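# Put both batteries into the charger, left standing upright

## Task

Place both batteries in the charger's bays, and make sure the charger ends up upright and resting flat on the table. Every battery seated in the upright charger counts toward the goal. Before opening the gripper, lower each battery well down into its bay, because even a small drop or slide can make the attempt fail. Anything held in position only by the robot at the end is not counted. When finished, release everything and move the grippers away.

## Robot and tools

Robot: two arms, left_arm and right_arm, each ending in a parallel two-finger gripper. Each arm has six joints (waist, shoulder, elbow, wrist pitch, wrist yaw, wrist roll) plus the gripper. The base mounting plates and the metal frame behind them are fixed obstacles.

Frame: all positions share one scene frame in metres. The origin sits on the table surface midway between the arms; +x points forward over the table, +z points up, and left_arm sits on the +y side. The names left and right do not match image sides. Orientation is a quaternion written w first (qw, qx, qy, qz). In the gripper's own axes, the fingers extend along +z and close along y. The reported end_effector_position is the spot between the finger pads, roughly 1 cm short of the tips. Reported hand positions can be a bit wrong, more so when the arm reaches far, and motions often stop a centimetre or more off, usually too low.

Row format (used by both moving tools): one flat list of 16 numbers covering both arms, even if only one moves: left_arm x, y, z, qw, qx, qy, qz, opening, then right_arm x, y, z, qw, qx, qy, qz, opening. x, y, z and the quaternion are an absolute target pose for that gripper in the scene frame (metres), not an offset. Opening runs from -1 (closed) to +1 (fully open, 0.094 m). To hold an object, command an opening somewhat below the measured grip_measured value; about 0.03 under it grips firmly, less grips gently. To keep an arm still, resend exactly the pose from the last result before it stopped, plus its desired opening; to keep an orientation, repeat the same quaternion rather than copying a drifted reported one.

execute_actions(actions): a list of up to 15 actions; each action is a list of up to 15 rows, one row per control step of 1/30 s. A short action repeats its final row until 15 steps pass. An empty list simply returns the current state and images. A target lying more than 0.6 m from a gripper's current position along any of that gripper's axes makes the action refused for both arms; a malformed action, or a first action failing that check against the latest reported state, rejects the whole call with no motion. Each step, the command is clipped to within 70 mm and 16 degrees of the measured pose, so a distant target needs several actions; position is favoured over orientation when both cannot be met.

move(target, speed, blocking): target is one 16-number row as above (absolute poses). Each gripper travels a straight line toward its pose, all arms finishing together, over 0.5 to 10 s; longer paths are cut off at 10 s. speed is the top path speed in m/s, 0.002 to 0.5 (default 0.25); rotation is capped at twice that in rad/s. Openings are applied when the move starts. Paths ignore obstacles and the other arm, and grippers may lag, wander or overshoot speed. Faster motion and targets further beyond a contact mean harder impacts and pressing. blocking=false returns after 0.5 s while motion continues; then use wait(0) to check or stop to brake, since other moves and actions are refused until it ends. The result adds a move: line giving how it ended (done, off_target, moving, held, fault) and which limits acted (paced = pose clipped; held = a check blocked some steps, after which the arm may jump faster), plus each gripper's distance to its target.

wait(seconds): 0 to 10 s, arms keep their last command; returns early if a running move ends. stop(): brakes a running move; needs stopping room. zoom_image(camera, region): camera is cam_high, cam_low, cam_left_wrist or cam_right_wrist; region is [x0, y0, x1, y1] in pixels, at most 504 by 504. Image sizes: cam_high and cam_low 504x504, wrist cameras 616x616 (fisheye). show_instructions(): shows the reference image(s) for the scene. finished_scene(scene): ends the given scene number (1 or 2) irreversibly; its result reports success and the next task. Answering without a tool call ends everything.

Result lines: the state line lists each arm's gripper position and quaternion; Hand target lines show the pose the controller is currently driving toward; grip_measured gives finger opening on the command scale (possible offset about 1 mm); Joint positions end with the opening in metres; joint torques are total drive outputs and noisy; step readings list positions at some steps, with HELD marking steps where an arm's command was held back. pose unreachable means the clearance check altered or blocked that arm. FAULT or OVER-TEMPERATURE FAULT lines mean an arm was stopped; MOTOR HOT warns from 75 °C, a 10 s stop happens at 90 °C, and at 100 °C the arm goes limp and drops. Joint limits (rad): waist -2.618 to 3.054, shoulder 0 to 3.142, elbow 0 to 3.142, wrist pitch and yaw -1.571 to 1.571, wrist roll -2.094 to 2.094.

Avoid: letting batteries fall or slide in, tipping the charger, knocking anything off the table, arms colliding or pressing each other, hard slams and heavy pushing, and holding loads long enough to overheat motors. Loose objects may occasionally get nudged by outside forces. Faster, smoother completion with less effort is preferred. Finish with both grippers open and clear of the charger.

Each tool is called after ">>>" as name(argument=value, ...) on one line, values as JSON.

Reference images:

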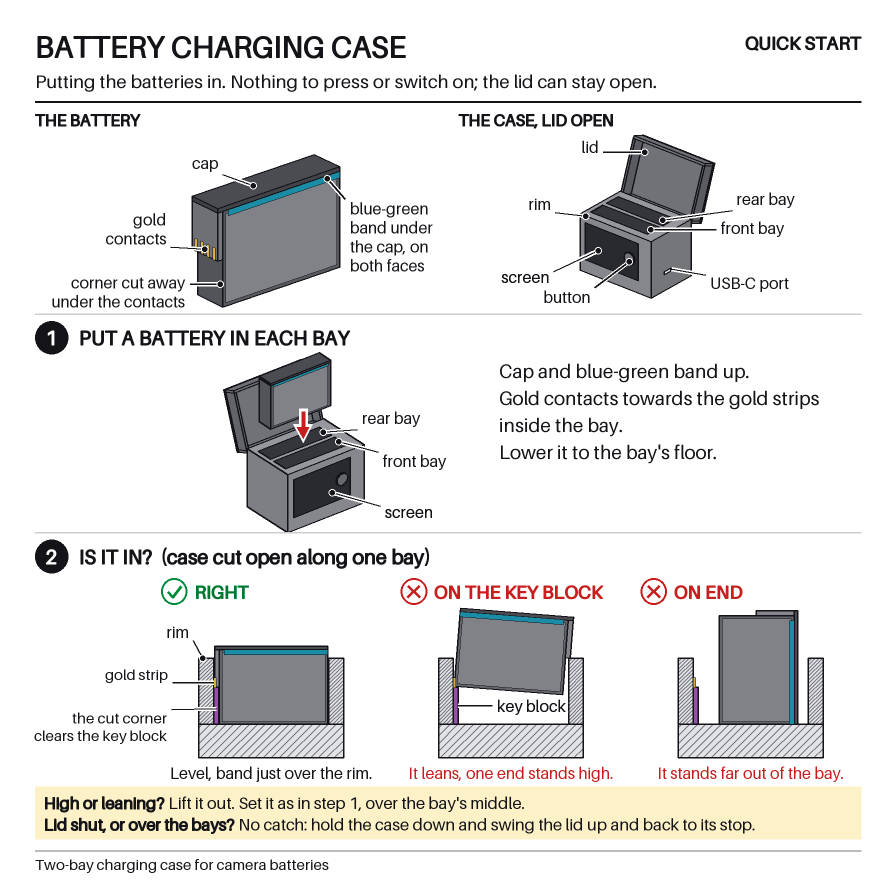

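## Session

>>> execute_actions(actions=[])

Scene clock: 0.00 s.
left_arm: end_effector_position=(+0.3304, +0.4111, +0.1327) grip_measured=+1.000 end_effector_quat_wxyz=(+0.513, +0.095, +0.778, -0.350) | right_arm: end_effector_position=(+0.3322, -0.4937, +0.1851) grip_measured=+1.000 end_effector_quat_wxyz=(+0.367, +0.036, +0.930, -0.010)
Joint positions: left_arm=[0.764 1.743 0.388 0.374 1.245 0.755 0.094] | right_arm=[-0.318  1.24   0.613 -0.046 -0.104 -0.374  0.094]
Joint velocities: left_arm=[-0.012 -0.007 -0.002 -0.051  0.022  0.007  0.   ] | right_arm=[-0.022 -0.007  0.007  0.11  -0.037 -0.037  0.   ]
Joint torques (N m, as the arm reports them, + toward a larger angle): no reading
Motor temperatures (°C, as the motors report them): left_arm=[18 22 21 19 23 21] | right_arm=[23 20 22 20 22 20]
Hand target (left_arm): +0.332, +0.410, +0.138; +0.521, +0.101, +0.770, -0.353
Hand target (right_arm): +0.339, -0.496, +0.197; +0.385, +0.034, +0.922, -0.014

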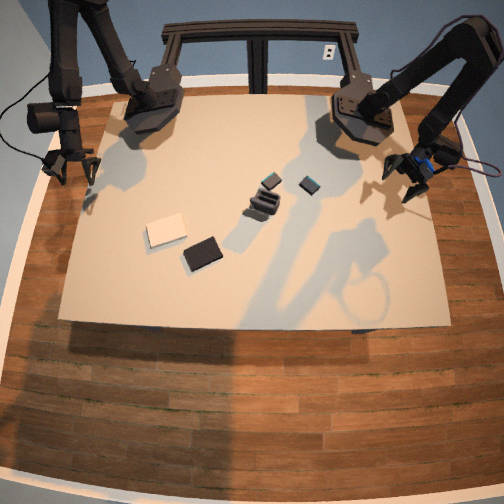

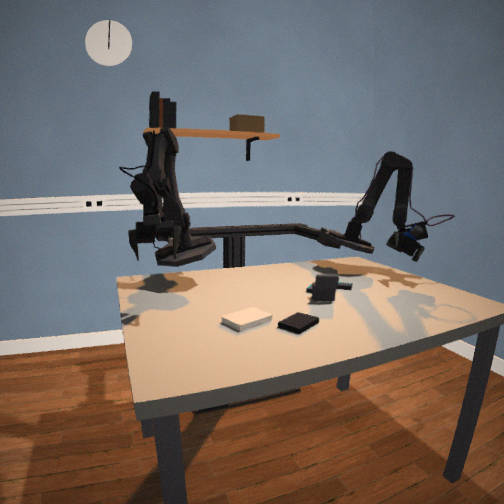

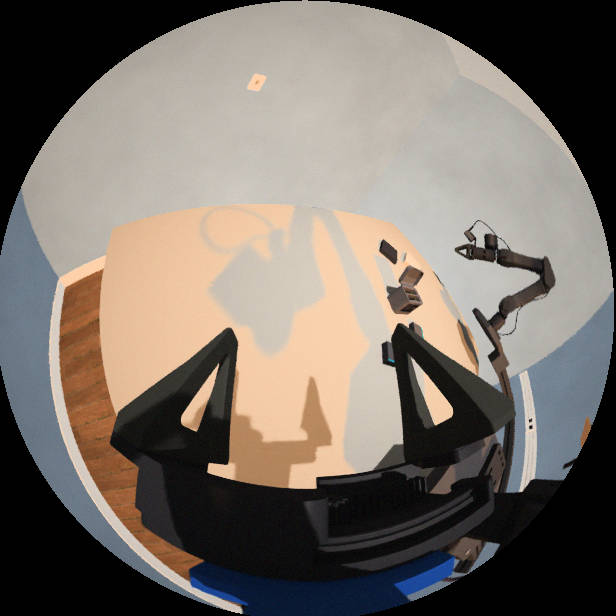

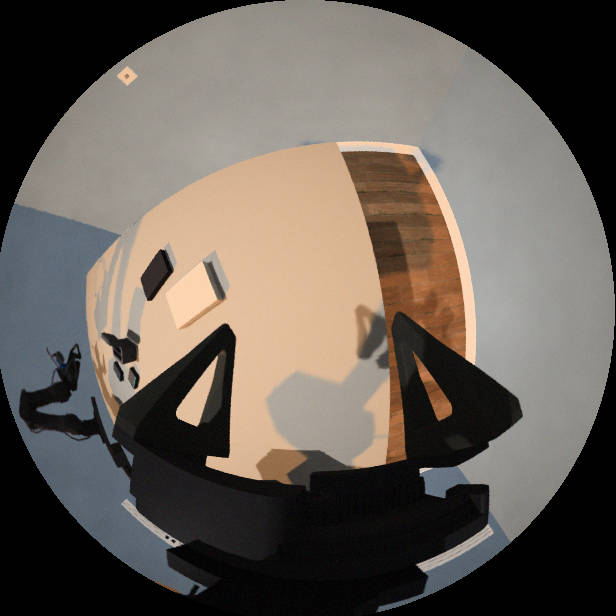

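>>> zoom_image(camera="cam_high", region=[220, 150, 350, 250])

>>> zoom_image(camera="cam_low", region=[270, 250, 380, 330])

>>> zoom_image(camera="cam_left_wrist", region=[350, 220, 470, 380])

Region (220, 150, 350, 250) of cam_high's 504x504 image, scaled by 3.877, with more detail than that image has; it fills the top 388 rows of this view, and the rest is white.

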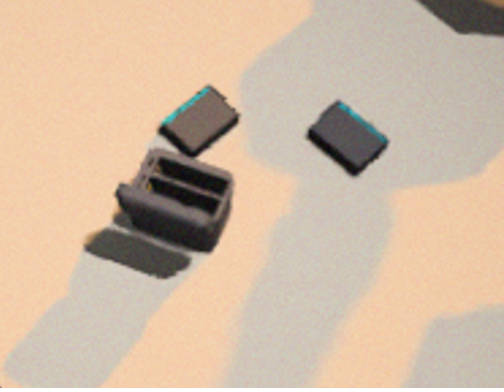

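Region (270, 250, 380, 330) of cam_low's 504x504 image, scaled by 4.582, with more detail than that image has; it fills the top 367 rows of this view, and the rest is white.

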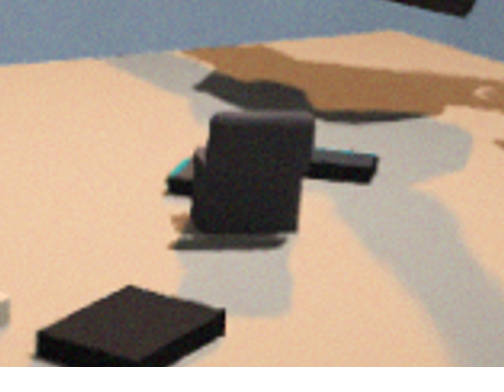

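Region (350, 220, 470, 380) of cam_left_wrist's 616x616 image, scaled by 3.150, with more detail than that image has; it fills the left 378 columns of this view, and the rest is white.

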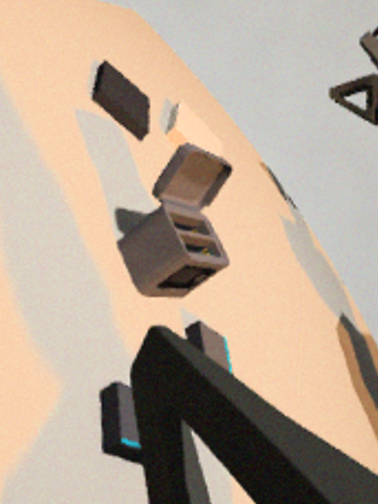

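>>> move(target=[0.27,0.12,0.22,0,0,1,0,1, 0.3322,-0.4937,0.1851,0.367,0.036,0.930,-0.010,1], speed=0.3)

Scene clock: 29.67 s.
left_arm: end_effector_position=(+0.2665, +0.1210, +0.2120) grip_measured=+1.000 end_effector_quat_wxyz=(+0.001, -0.007, +1.000, +0.011) | right_arm: end_effector_position=(+0.3321, -0.4937, +0.1850) grip_measured=+1.000 end_effector_quat_wxyz=(+0.366, +0.036, +0.930, -0.010)
Joint positions: left_arm=[-0.956  2.009  1.489 -1.189 -0.256 -1.02   0.094] | right_arm=[-0.318  1.24   0.613 -0.046 -0.103 -0.374  0.094]
Joint velocities: left_arm=[ 0.012  0.002 -0.002  0.022  0.066  0.007  0.   ] | right_arm=[-0.007 -0.012 -0.002 -0.037 -0.007 -0.007  0.   ]
Joint torques (N m, as the arm reports them, + toward a larger angle): left_arm=[-3.32 -8.13  6.31  0.03 -0.03 -0.05] | right_arm=[ 0.88 -4.71  6.93  1.37 -0.12 -0.02]
Motor temperatures (°C, as the motors report them): left_arm=[18 23 21 19 23 21] | right_arm=[23 21 23 23 22 20]
Hand target (left_arm): +0.267, +0.114, +0.220; +0.006, -0.006, +1.000, +0.004
Hand target (right_arm): +0.332, -0.494, +0.185; +0.367, +0.036, +0.930, -0.010
Off the commanded pose (left_arm): 0.009 m, 2 deg.
Off the commanded pose (right_arm): 0.000 m, 0 deg.
move: done

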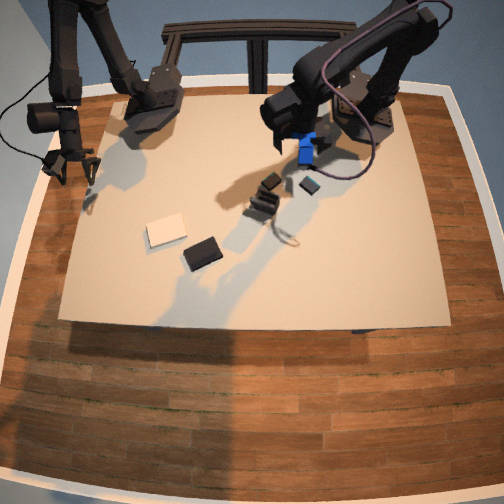

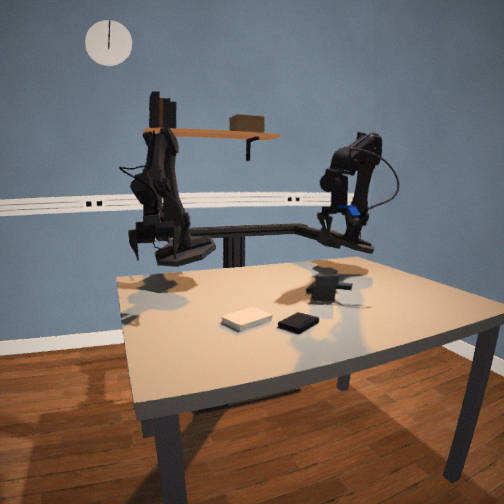

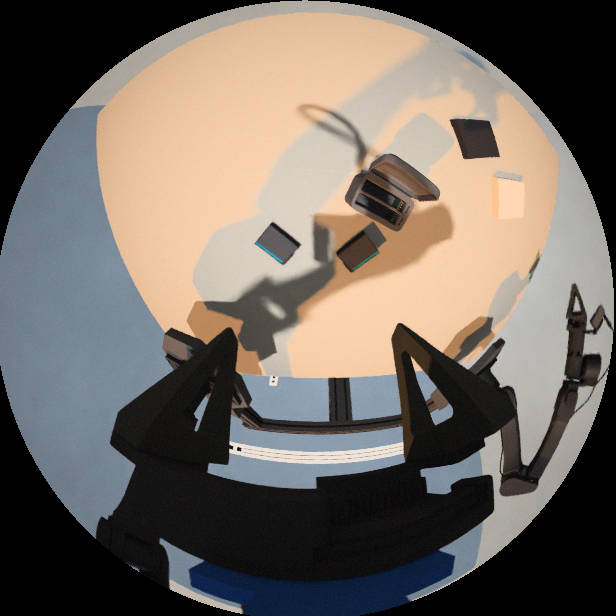

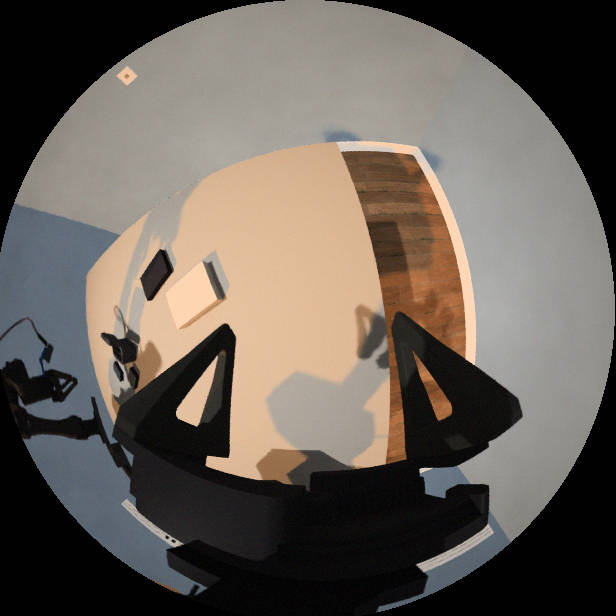

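>>> move(target=[0.35,0.10,0.18,0,0,1,0,1, 0.3322,-0.4937,0.1851,0.367,0.036,0.930,-0.010,1], speed=0.3)

>>> zoom_image(camera="cam_left_wrist", region=[180, 170, 480, 400])

Scene clock: 40.60 s.
left_arm: end_effector_position=(+0.3454, +0.1072, +0.1691) grip_measured=+1.000 end_effector_quat_wxyz=(-0.011, -0.007, +1.000, +0.009) | right_arm: end_effector_position=(+0.3320, -0.4937, +0.1849) grip_measured=+1.000 end_effector_quat_wxyz=(+0.366, +0.036, +0.930, -0.010)
Joint positions: left_arm=[-0.786  2.258  1.749 -1.166 -0.255 -0.848  0.094] | right_arm=[-0.318  1.24   0.613 -0.047 -0.103 -0.374  0.094]
Joint velocities: left_arm=[ 0.007  0.002 -0.002  0.095 -0.11   0.051  0.   ] | right_arm=[ 0.012  0.007  0.007 -0.022 -0.051 -0.007  0.   ]
Joint torques (N m, as the arm reports them, + toward a larger angle): left_arm=[ -3.79 -11.1    6.19   0.05  -0.03   0.09] | right_arm=[ 0.78 -4.55  6.75  1.34 -0.14 -0.02]
Motor temperatures (°C, as the motors report them): left_arm=[19 24 22 19 23 21] | right_arm=[23 21 23 24 22 20]
Hand target (left_arm): +0.350, +0.100, +0.179; +0.000, -0.000, +1.000, +0.000
Hand target (right_arm): +0.332, -0.494, +0.185; +0.367, +0.036, +0.930, -0.010
Off the commanded pose (left_arm): 0.014 m, 2 deg.
Off the commanded pose (right_arm): 0.000 m, 0 deg.
move: off_target (left_arm)

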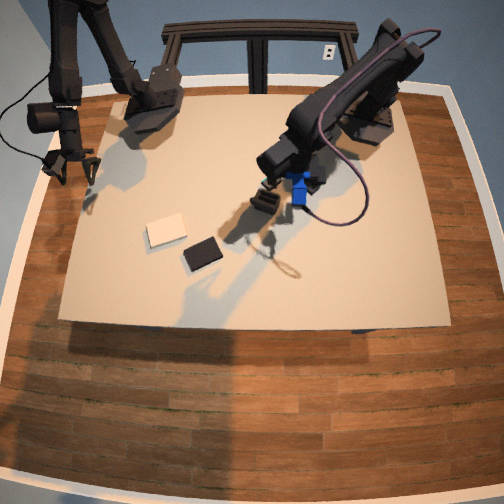

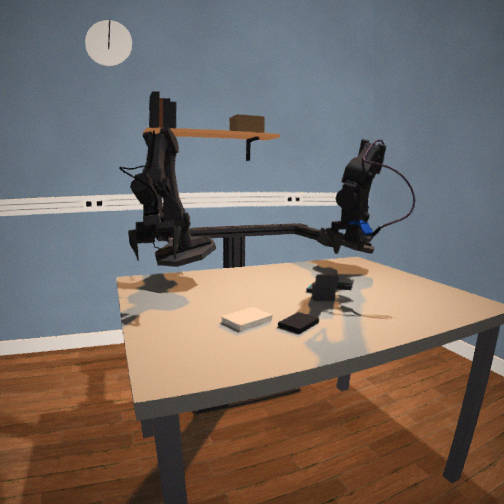

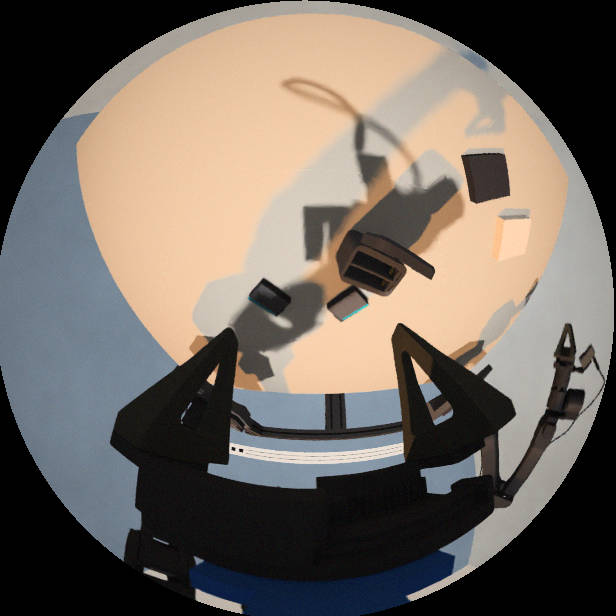

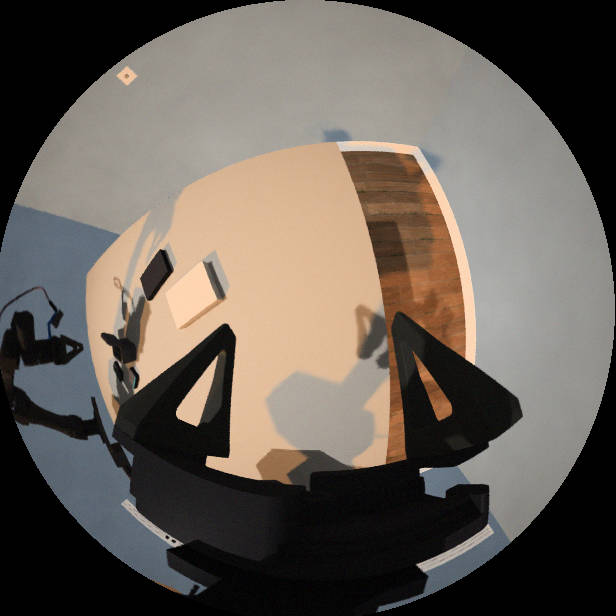

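Region (180, 170, 480, 400) of cam_left_wrist's 616x616 image, scaled by 1.680, with more detail than that image has; it fills the top 386 rows of this view, and the rest is white.

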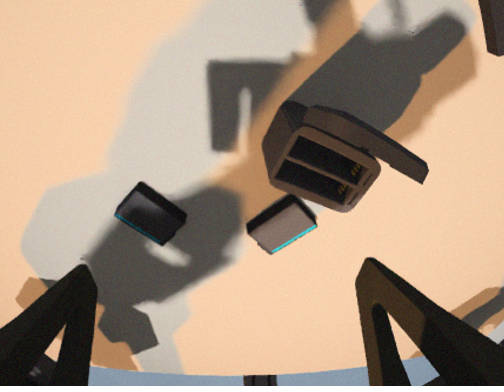

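>>> move(target=[0.285,0.155,0.08,0,0.276,0.961,0,1, 0.3322,-0.4937,0.1851,0.367,0.036,0.930,-0.010,1], speed=0.3)

Scene clock: 79.43 s.
left_arm: end_effector_position=(+0.2811, +0.1550, +0.0753) grip_measured=+1.000 end_effector_quat_wxyz=(-0.012, +0.278, +0.960, +0.006) | right_arm: end_effector_position=(+0.3319, -0.4937, +0.1849) grip_measured=+1.000 end_effector_quat_wxyz=(+0.366, +0.036, +0.930, -0.010)
Joint positions: left_arm=[-0.758  2.137  1.135 -0.664 -0.259 -0.241  0.094] | right_arm=[-0.318  1.24   0.613 -0.047 -0.103 -0.374  0.094]
Joint velocities: left_arm=[-0.002 -0.017 -0.002 -0.037 -0.051 -0.051  0.   ] | right_arm=[ 0.002 -0.007 -0.002 -0.007 -0.007 -0.037  0.   ]
Joint torques (N m, as the arm reports them, + toward a larger angle): left_arm=[ -2.06 -11.06   2.61   0.23  -0.03   0.08] | right_arm=[ 0.87 -4.72  6.79  1.38 -0.14 -0.02]
Motor temperatures (°C, as the motors report them): left_arm=[19 26 23 19 23 21] | right_arm=[23 21 23 25 22 20]
Hand target (left_arm): +0.286, +0.155, +0.080; -0.000, +0.276, +0.961, +0.000
Hand target (right_arm): +0.332, -0.494, +0.185; +0.367, +0.036, +0.930, -0.010
Off the commanded pose (left_arm): 0.006 m, 2 deg.
Off the commanded pose (right_arm): 0.000 m, 0 deg.
move: done

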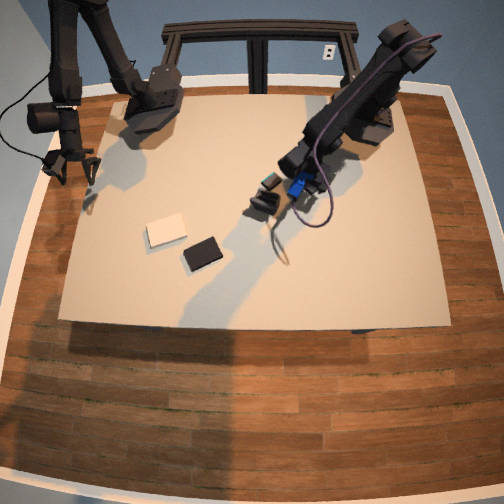

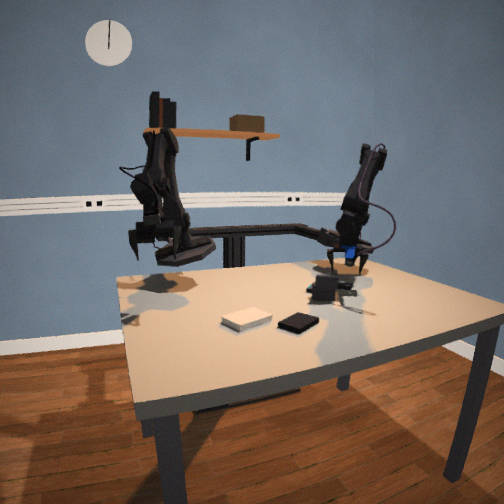

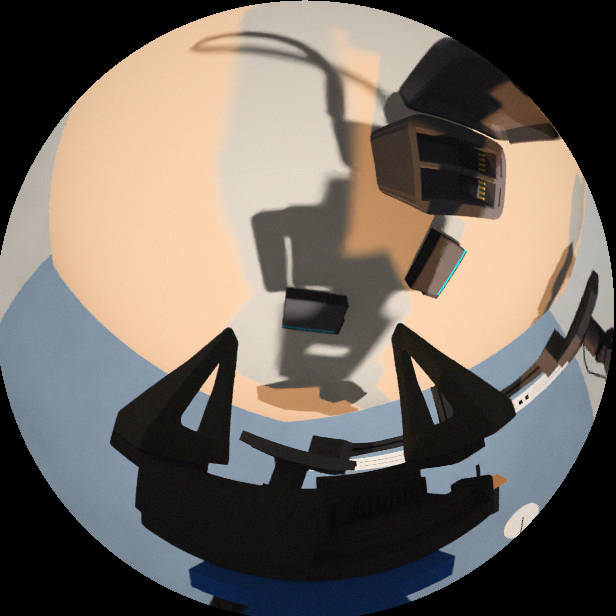

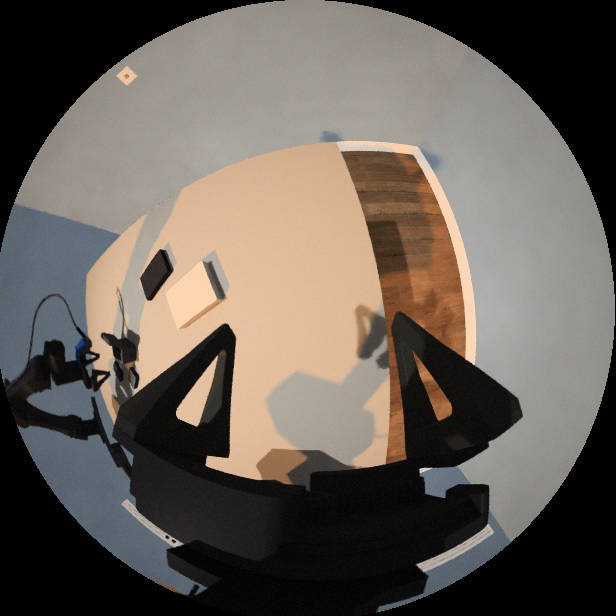

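>>> zoom_image(camera="cam_left_wrist", region=[260, 260, 380, 360])

>>> zoom_image(camera="cam_left_wrist", region=[360, 90, 520, 310])

Region (260, 260, 380, 360) of cam_left_wrist's 616x616 image, scaled by 4.200, with more detail than that image has.

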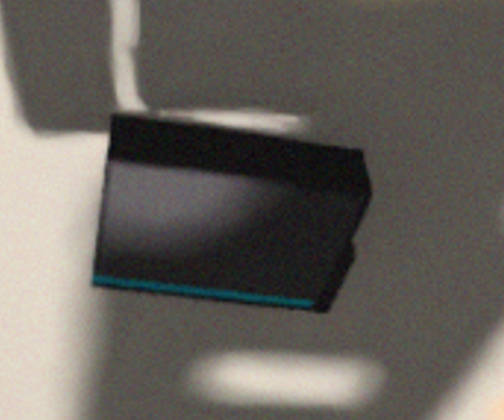

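Region (360, 90, 520, 310) of cam_left_wrist's 616x616 image, scaled by 2.291, with more detail than that image has; it fills the left 367 columns of this view, and the rest is white.

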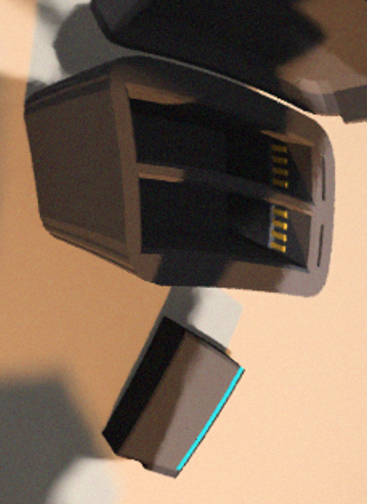

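>>> move(target=[0.272,0.163,0.045,0,0.276,0.961,0,1, 0.3322,-0.4937,0.1851,0.367,0.036,0.930,-0.010,1], speed=0.1)

Scene clock: 98.40 s.
left_arm: end_effector_position=(+0.2720, +0.1615, +0.0472) grip_measured=+1.000 end_effector_quat_wxyz=(-0.002, +0.275, +0.961, -0.001) | right_arm: end_effector_position=(+0.3318, -0.4937, +0.1848) grip_measured=+1.000 end_effector_quat_wxyz=(+0.366, +0.036, +0.930, -0.010)
Joint positions: left_arm=[-0.741  2.162  1.028 -0.503 -0.259 -0.223  0.094] | right_arm=[-0.318  1.24   0.613 -0.047 -0.102 -0.374  0.094]
Joint velocities: left_arm=[-0.012 -0.002  0.002 -0.022 -0.022  0.037  0.   ] | right_arm=[-0.022 -0.002  0.017  0.066 -0.037 -0.051  0.   ]
Joint torques (N m, as the arm reports them, + toward a larger angle): left_arm=[-1.8  -8.44  2.42  0.26 -0.04  0.1 ] | right_arm=[ 0.88 -4.68  6.78  1.4  -0.14 -0.03]
Motor temperatures (°C, as the motors report them): left_arm=[19 27 22 19 23 21] | right_arm=[23 21 23 25 22 20]
Hand target (left_arm): +0.272, +0.163, +0.045; -0.000, +0.276, +0.961, -0.000
Hand target (right_arm): +0.332, -0.494, +0.185; +0.367, +0.036, +0.930, -0.010
Off the commanded pose (left_arm): 0.003 m, 0 deg.
Off the commanded pose (right_arm): 0.000 m, 0 deg.
move: done

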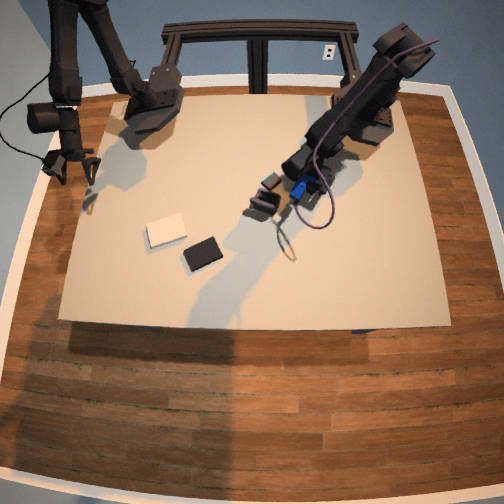

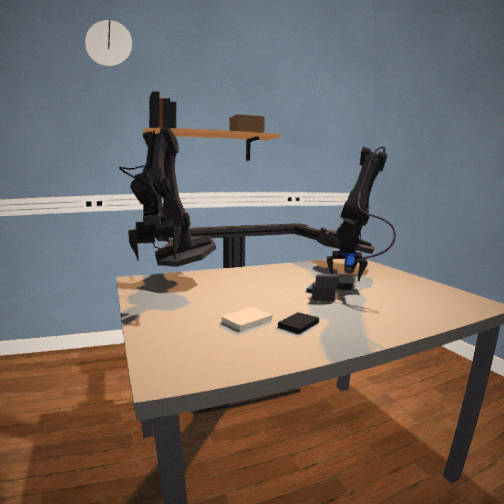

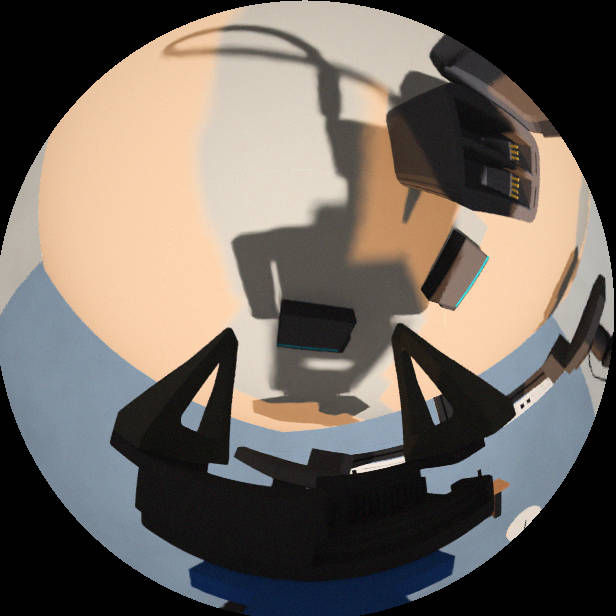

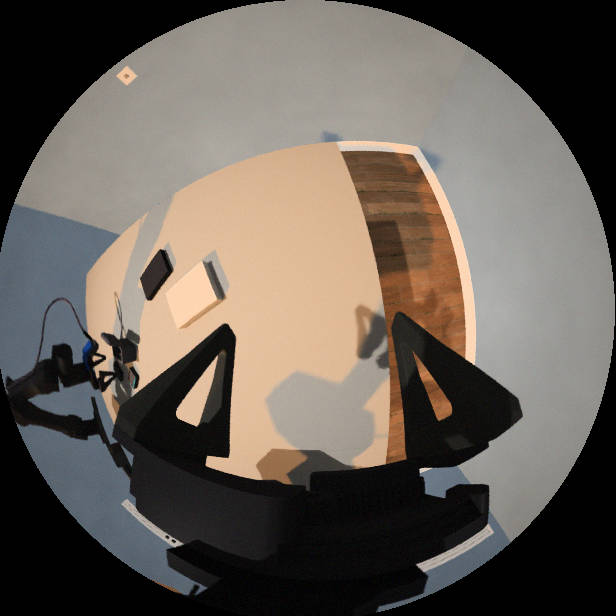

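>>> zoom_image(camera="cam_left_wrist", region=[200, 270, 420, 380])

Region (200, 270, 420, 380) of cam_left_wrist's 616x616 image, scaled by 2.291, with more detail than that image has.

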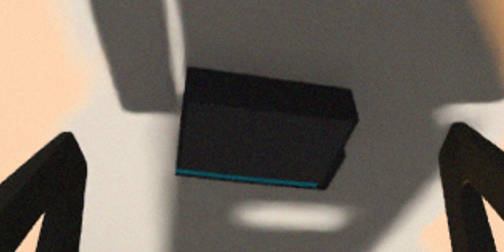

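>>> move(target=[0.202,0.214,0.055,0.486,0.283,0.809,-0.170,1, 0.3322,-0.4937,0.1851,0.367,0.036,0.930,-0.010,1], speed=0.15)

Scene clock: 131.80 s.
left_arm: end_effector_position=(+0.2124, +0.2043, +0.0440) grip_measured=+1.000 end_effector_quat_wxyz=(+0.337, +0.297, +0.886, -0.117) | right_arm: end_effector_position=(+0.3317, -0.4938, +0.1847) grip_measured=+1.000 end_effector_quat_wxyz=(+0.366, +0.036, +0.930, -0.010)
Joint positions: left_arm=[-0.846  2.365  0.035  1.428 -0.342 -0.007  0.094] | right_arm=[-0.318  1.24   0.613 -0.048 -0.102 -0.374  0.094]
Joint velocities: left_arm=[-0.022  0.002  0.002 -0.037 -0.007 -0.007  0.   ] | right_arm=[-0.037 -0.012  0.002 -0.007  0.037 -0.051  0.   ]
Joint torques (N m, as the arm reports them, + toward a larger angle): left_arm=[-1.41 -4.93 -0.89  1.13 -0.01  0.02] | right_arm=[ 0.84 -4.63  6.82  1.36 -0.14 -0.01]
Motor temperatures (°C, as the motors report them): left_arm=[19 26 22 19 23 21] | right_arm=[23 21 24 26 22 20]
Hand target (left_arm): +0.212, +0.204, +0.044; +0.337, +0.297, +0.886, -0.117
Hand target (right_arm): +0.332, -0.494, +0.185; +0.367, +0.036, +0.930, -0.010
Off the commanded pose (left_arm): 0.018 m, 20 deg; orientation clipped at the last step of the last action.
Off the commanded pose (right_arm): 0.001 m, 0 deg.
move: held (left_arm); limits=paced,held; held on 25 of 117 steps (left_arm), including the last (left_arm)
pose unreachable (left arm): on one or more control steps of this call, first in action 0 (counted from 0), this arm could not follow its commanded pose, so it was not sent that pose on those steps. On the call's last step it was still not sent that pose. It may still have moved: this result reports where it is.
cause: the commanded pose would bring two parts of the arm too close to each other (its wrist (the part past joint 5) and its base, with joints 1 (waist) to 5 (wrist yaw) between them).

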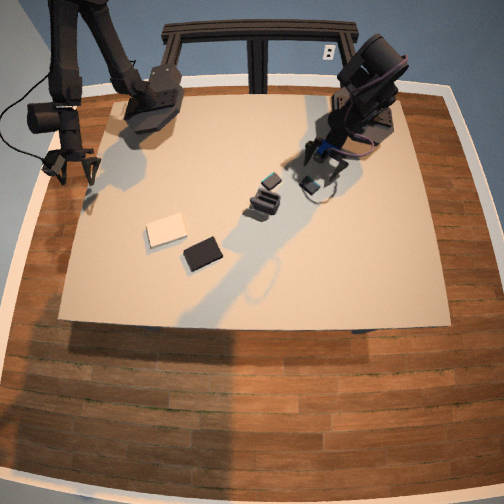

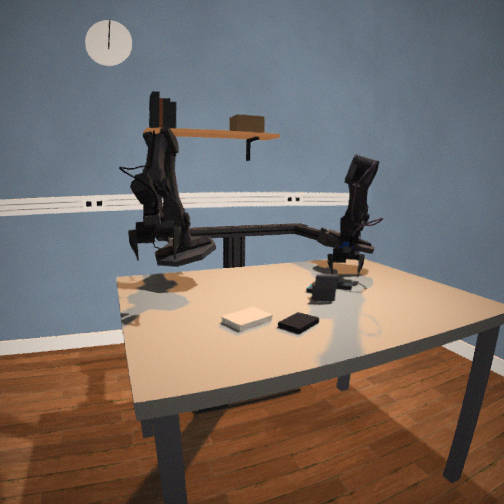

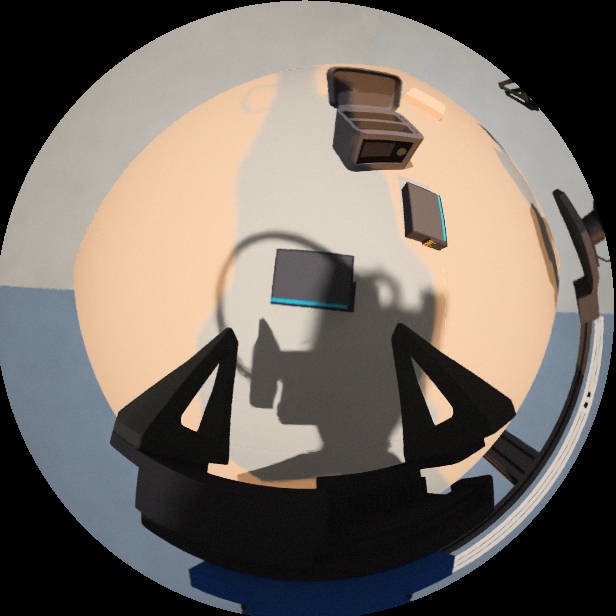

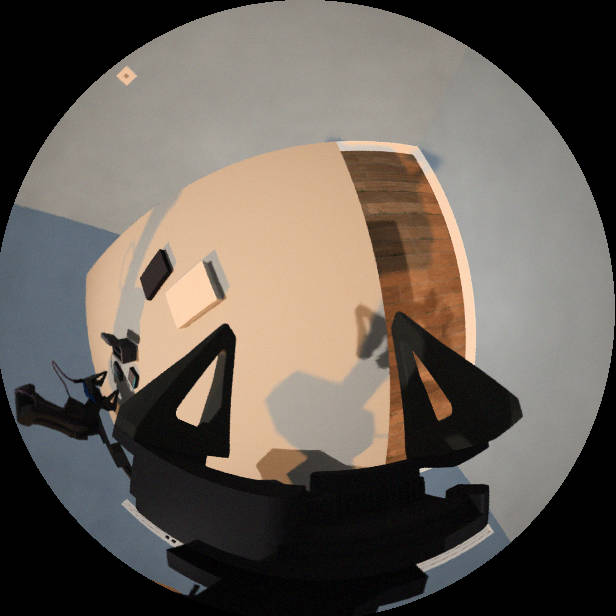

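>>> move(target=[0.255,0.172,0.055,0.486,0.283,0.809,-0.170,1, 0.3322,-0.4937,0.1851,0.367,0.036,0.930,-0.010,1], speed=0.1)

Scene clock: 146.37 s.
left_arm: end_effector_position=(+0.2461, +0.1787, +0.0498) grip_measured=+1.000 end_effector_quat_wxyz=(+0.392, +0.303, +0.858, -0.135) | right_arm: end_effector_position=(+0.3317, -0.4938, +0.1846) grip_measured=+1.000 end_effector_quat_wxyz=(+0.365, +0.037, +0.930, -0.010)
Joint positions: left_arm=[-0.775  2.441  0.129  1.558 -0.276  0.115  0.094] | right_arm=[-0.318  1.24   0.613 -0.048 -0.102 -0.374  0.094]
Joint velocities: left_arm=[-0.017  0.002 -0.012  0.022  0.007 -0.007  0.   ] | right_arm=[ 0.007 -0.007 -0.017 -0.022  0.037  0.037  0.   ]
Joint torques (N m, as the arm reports them, + toward a larger angle): left_arm=[-0.98 -6.08  0.35  1.41  0.11  0.1 ] | right_arm=[ 0.81 -4.66  6.85  1.38 -0.16 -0.02]
Motor temperatures (°C, as the motors report them): left_arm=[19 25 21 21 23 21] | right_arm=[23 21 24 26 22 20]
Hand target (left_arm): +0.255, +0.172, +0.055; +0.408, +0.298, +0.851, -0.144
Hand target (right_arm): +0.332, -0.494, +0.185; +0.367, +0.036, +0.930, -0.010
Off the commanded pose (left_arm): 0.012 m, 13 deg.
Off the commanded pose (right_arm): 0.001 m, 0 deg.
joint sent to its limit (left arm) — the command would take joint 4 (wrist pitch) past its upper limit, so that joint was sent only as far as its limit.
move: off_target (left_arm); limits=held; held on 6 of 62 steps (left_arm)
pose unreachable (left arm): on one or more control steps of this call, first in action 0 (counted from 0), this arm could not follow its commanded pose, so it was not sent that pose on those steps. It may still have moved: this result reports where it is.
cause: the commanded pose would bring two parts of the arm too close to each other (its wrist (the part past joint 5) and its base, with joints 1 (waist) to 5 (wrist yaw) between them).

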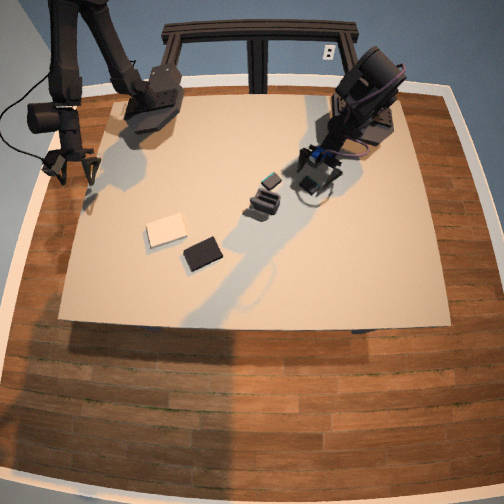

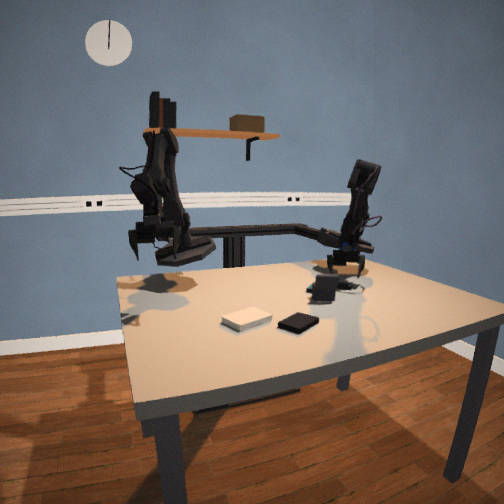

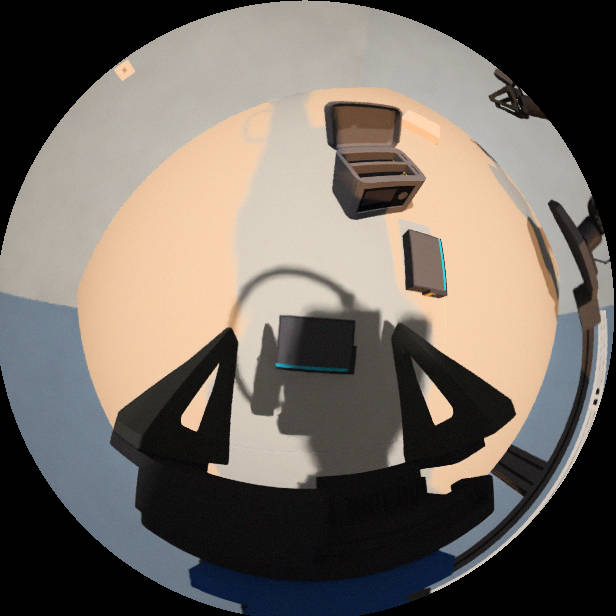

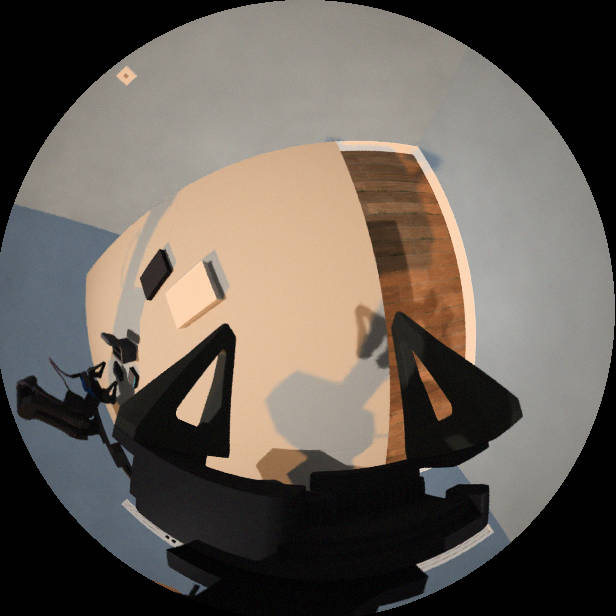

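>>> move(target=[0.242,0.182,0.022,0.392,0.301,0.859,-0.137,1, 0.3322,-0.4937,0.1851,0.367,0.036,0.930,-0.010,1], speed=0.05)

Scene clock: 167.37 s.
left_arm: end_effector_position=(+0.2365, +0.1867, +0.0219) grip_measured=+1.000 end_effector_quat_wxyz=(+0.358, +0.311, +0.872, -0.121) | right_arm: end_effector_position=(+0.3316, -0.4938, +0.1846) grip_measured=+1.000 end_effector_quat_wxyz=(+0.365, +0.037, +0.930, -0.011)
Joint positions: left_arm=[-0.748  2.552  0.159  1.562 -0.268  0.118  0.094] | right_arm=[-0.318  1.24   0.613 -0.048 -0.101 -0.374  0.094]
Joint velocities: left_arm=[-0.007 -0.012 -0.002  0.066 -0.037  0.022  0.   ] | right_arm=[-0.027 -0.002 -0.017 -0.037 -0.022 -0.022  0.   ]
Joint torques (N m, as the arm reports them, + toward a larger angle): left_arm=[-0.93 -4.99  0.01  1.3   0.07  0.  ] | right_arm=[ 0.92 -4.83  6.89  1.38 -0.15 -0.03]
Motor temperatures (°C, as the motors report them): left_arm=[19 25 21 23 23 21] | right_arm=[23 21 24 27 22 20]
Hand target (left_arm): +0.242, +0.182, +0.022; +0.366, +0.305, +0.870, -0.127
Hand target (right_arm): +0.332, -0.494, +0.185; +0.367, +0.036, +0.930, -0.010
Off the commanded pose (left_arm): 0.007 m, 5 deg.
Off the commanded pose (right_arm): 0.001 m, 0 deg.
joint sent to its limit (left arm) — the command would take joint 4 (wrist pitch) past its upper limit, so that joint was sent only as far as its limit.
move: off_target (left_arm)

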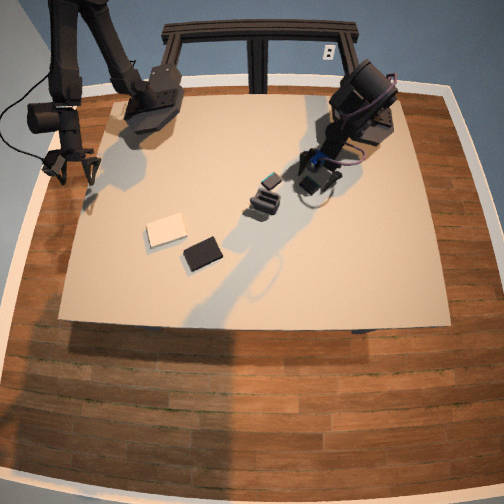

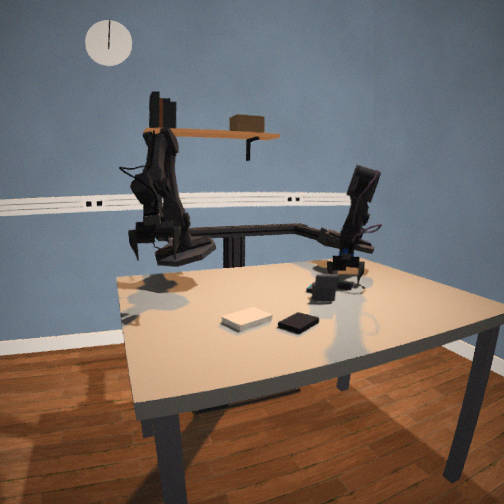

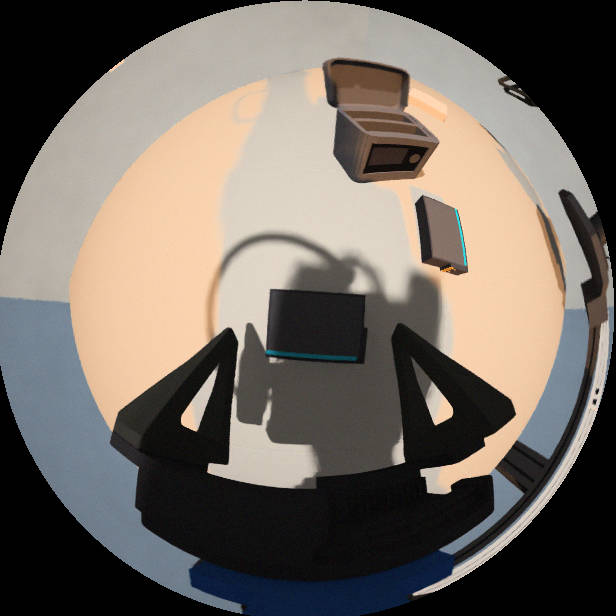

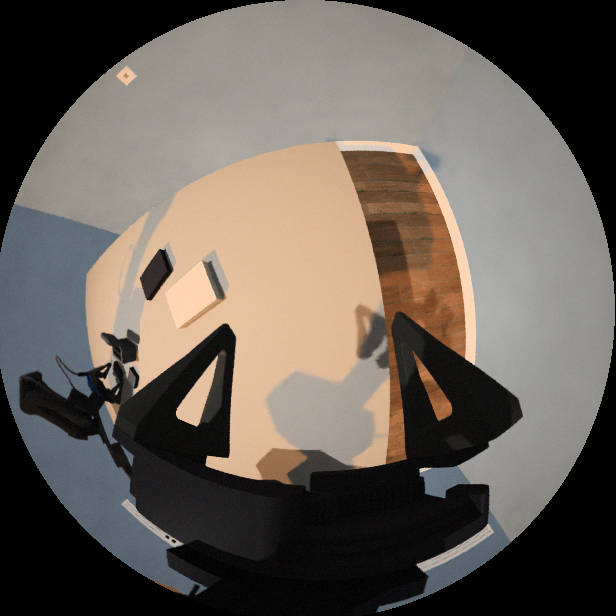

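>>> move(target=[0.241,0.183,0.011,0.323,0.311,0.887,-0.113,1, 0.3322,-0.4937,0.1851,0.367,0.036,0.930,-0.010,1], speed=0.03)

Scene clock: 172.60 s.
left_arm: end_effector_position=(+0.2351, +0.1858, +0.0112) grip_measured=+1.000 end_effector_quat_wxyz=(+0.322, +0.317, +0.885, -0.112) | right_arm: end_effector_position=(+0.3316, -0.4938, +0.1846) grip_measured=+1.000 end_effector_quat_wxyz=(+0.365, +0.037, +0.930, -0.010)
Joint positions: left_arm=[-0.742  2.47   0.201  1.356 -0.266  0.102  0.094] | right_arm=[-0.318  1.24   0.613 -0.048 -0.101 -0.374  0.094]
Joint velocities: left_arm=[-0.012 -0.007 -0.007  0.007  0.022 -0.066  0.   ] | right_arm=[-0.002 -0.012  0.002  0.051 -0.007 -0.051  0.   ]
Joint torques (N m, as the arm reports them, + toward a larger angle): left_arm=[-0.96 -7.49  0.43  0.87  0.03  0.01] | right_arm=[ 0.93 -4.54  6.71  1.35 -0.15 -0.02]
Motor temperatures (°C, as the motors report them): left_arm=[19 25 21 23 23 21] | right_arm=[23 21 24 27 22 20]
Hand target (left_arm): +0.241, +0.183, +0.011; +0.324, +0.311, +0.887, -0.113
Hand target (right_arm): +0.332, -0.494, +0.185; +0.367, +0.036, +0.930, -0.010
Off the commanded pose (left_arm): 0.007 m, 1 deg.
Off the commanded pose (right_arm): 0.001 m, 0 deg.
move: done

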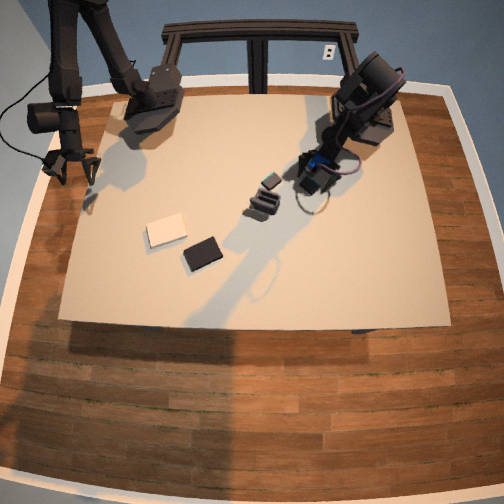

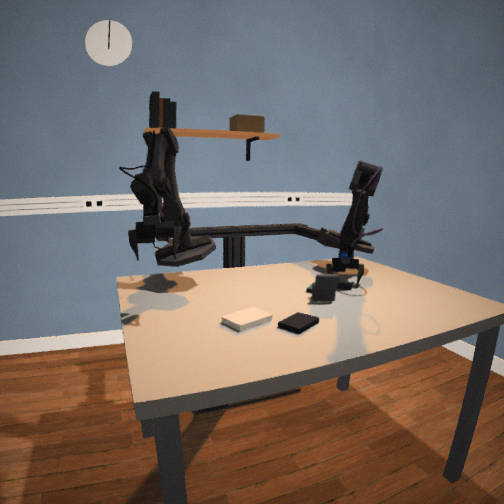

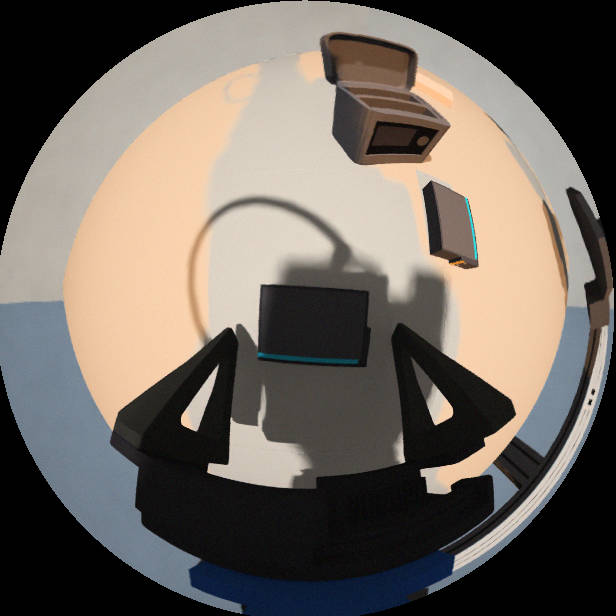

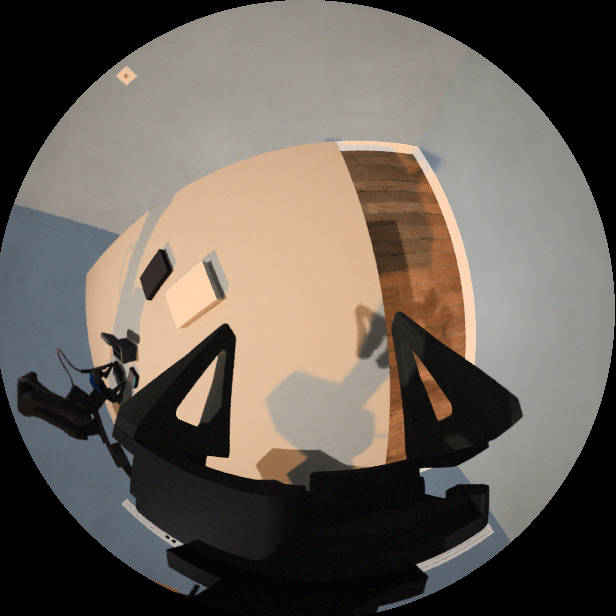

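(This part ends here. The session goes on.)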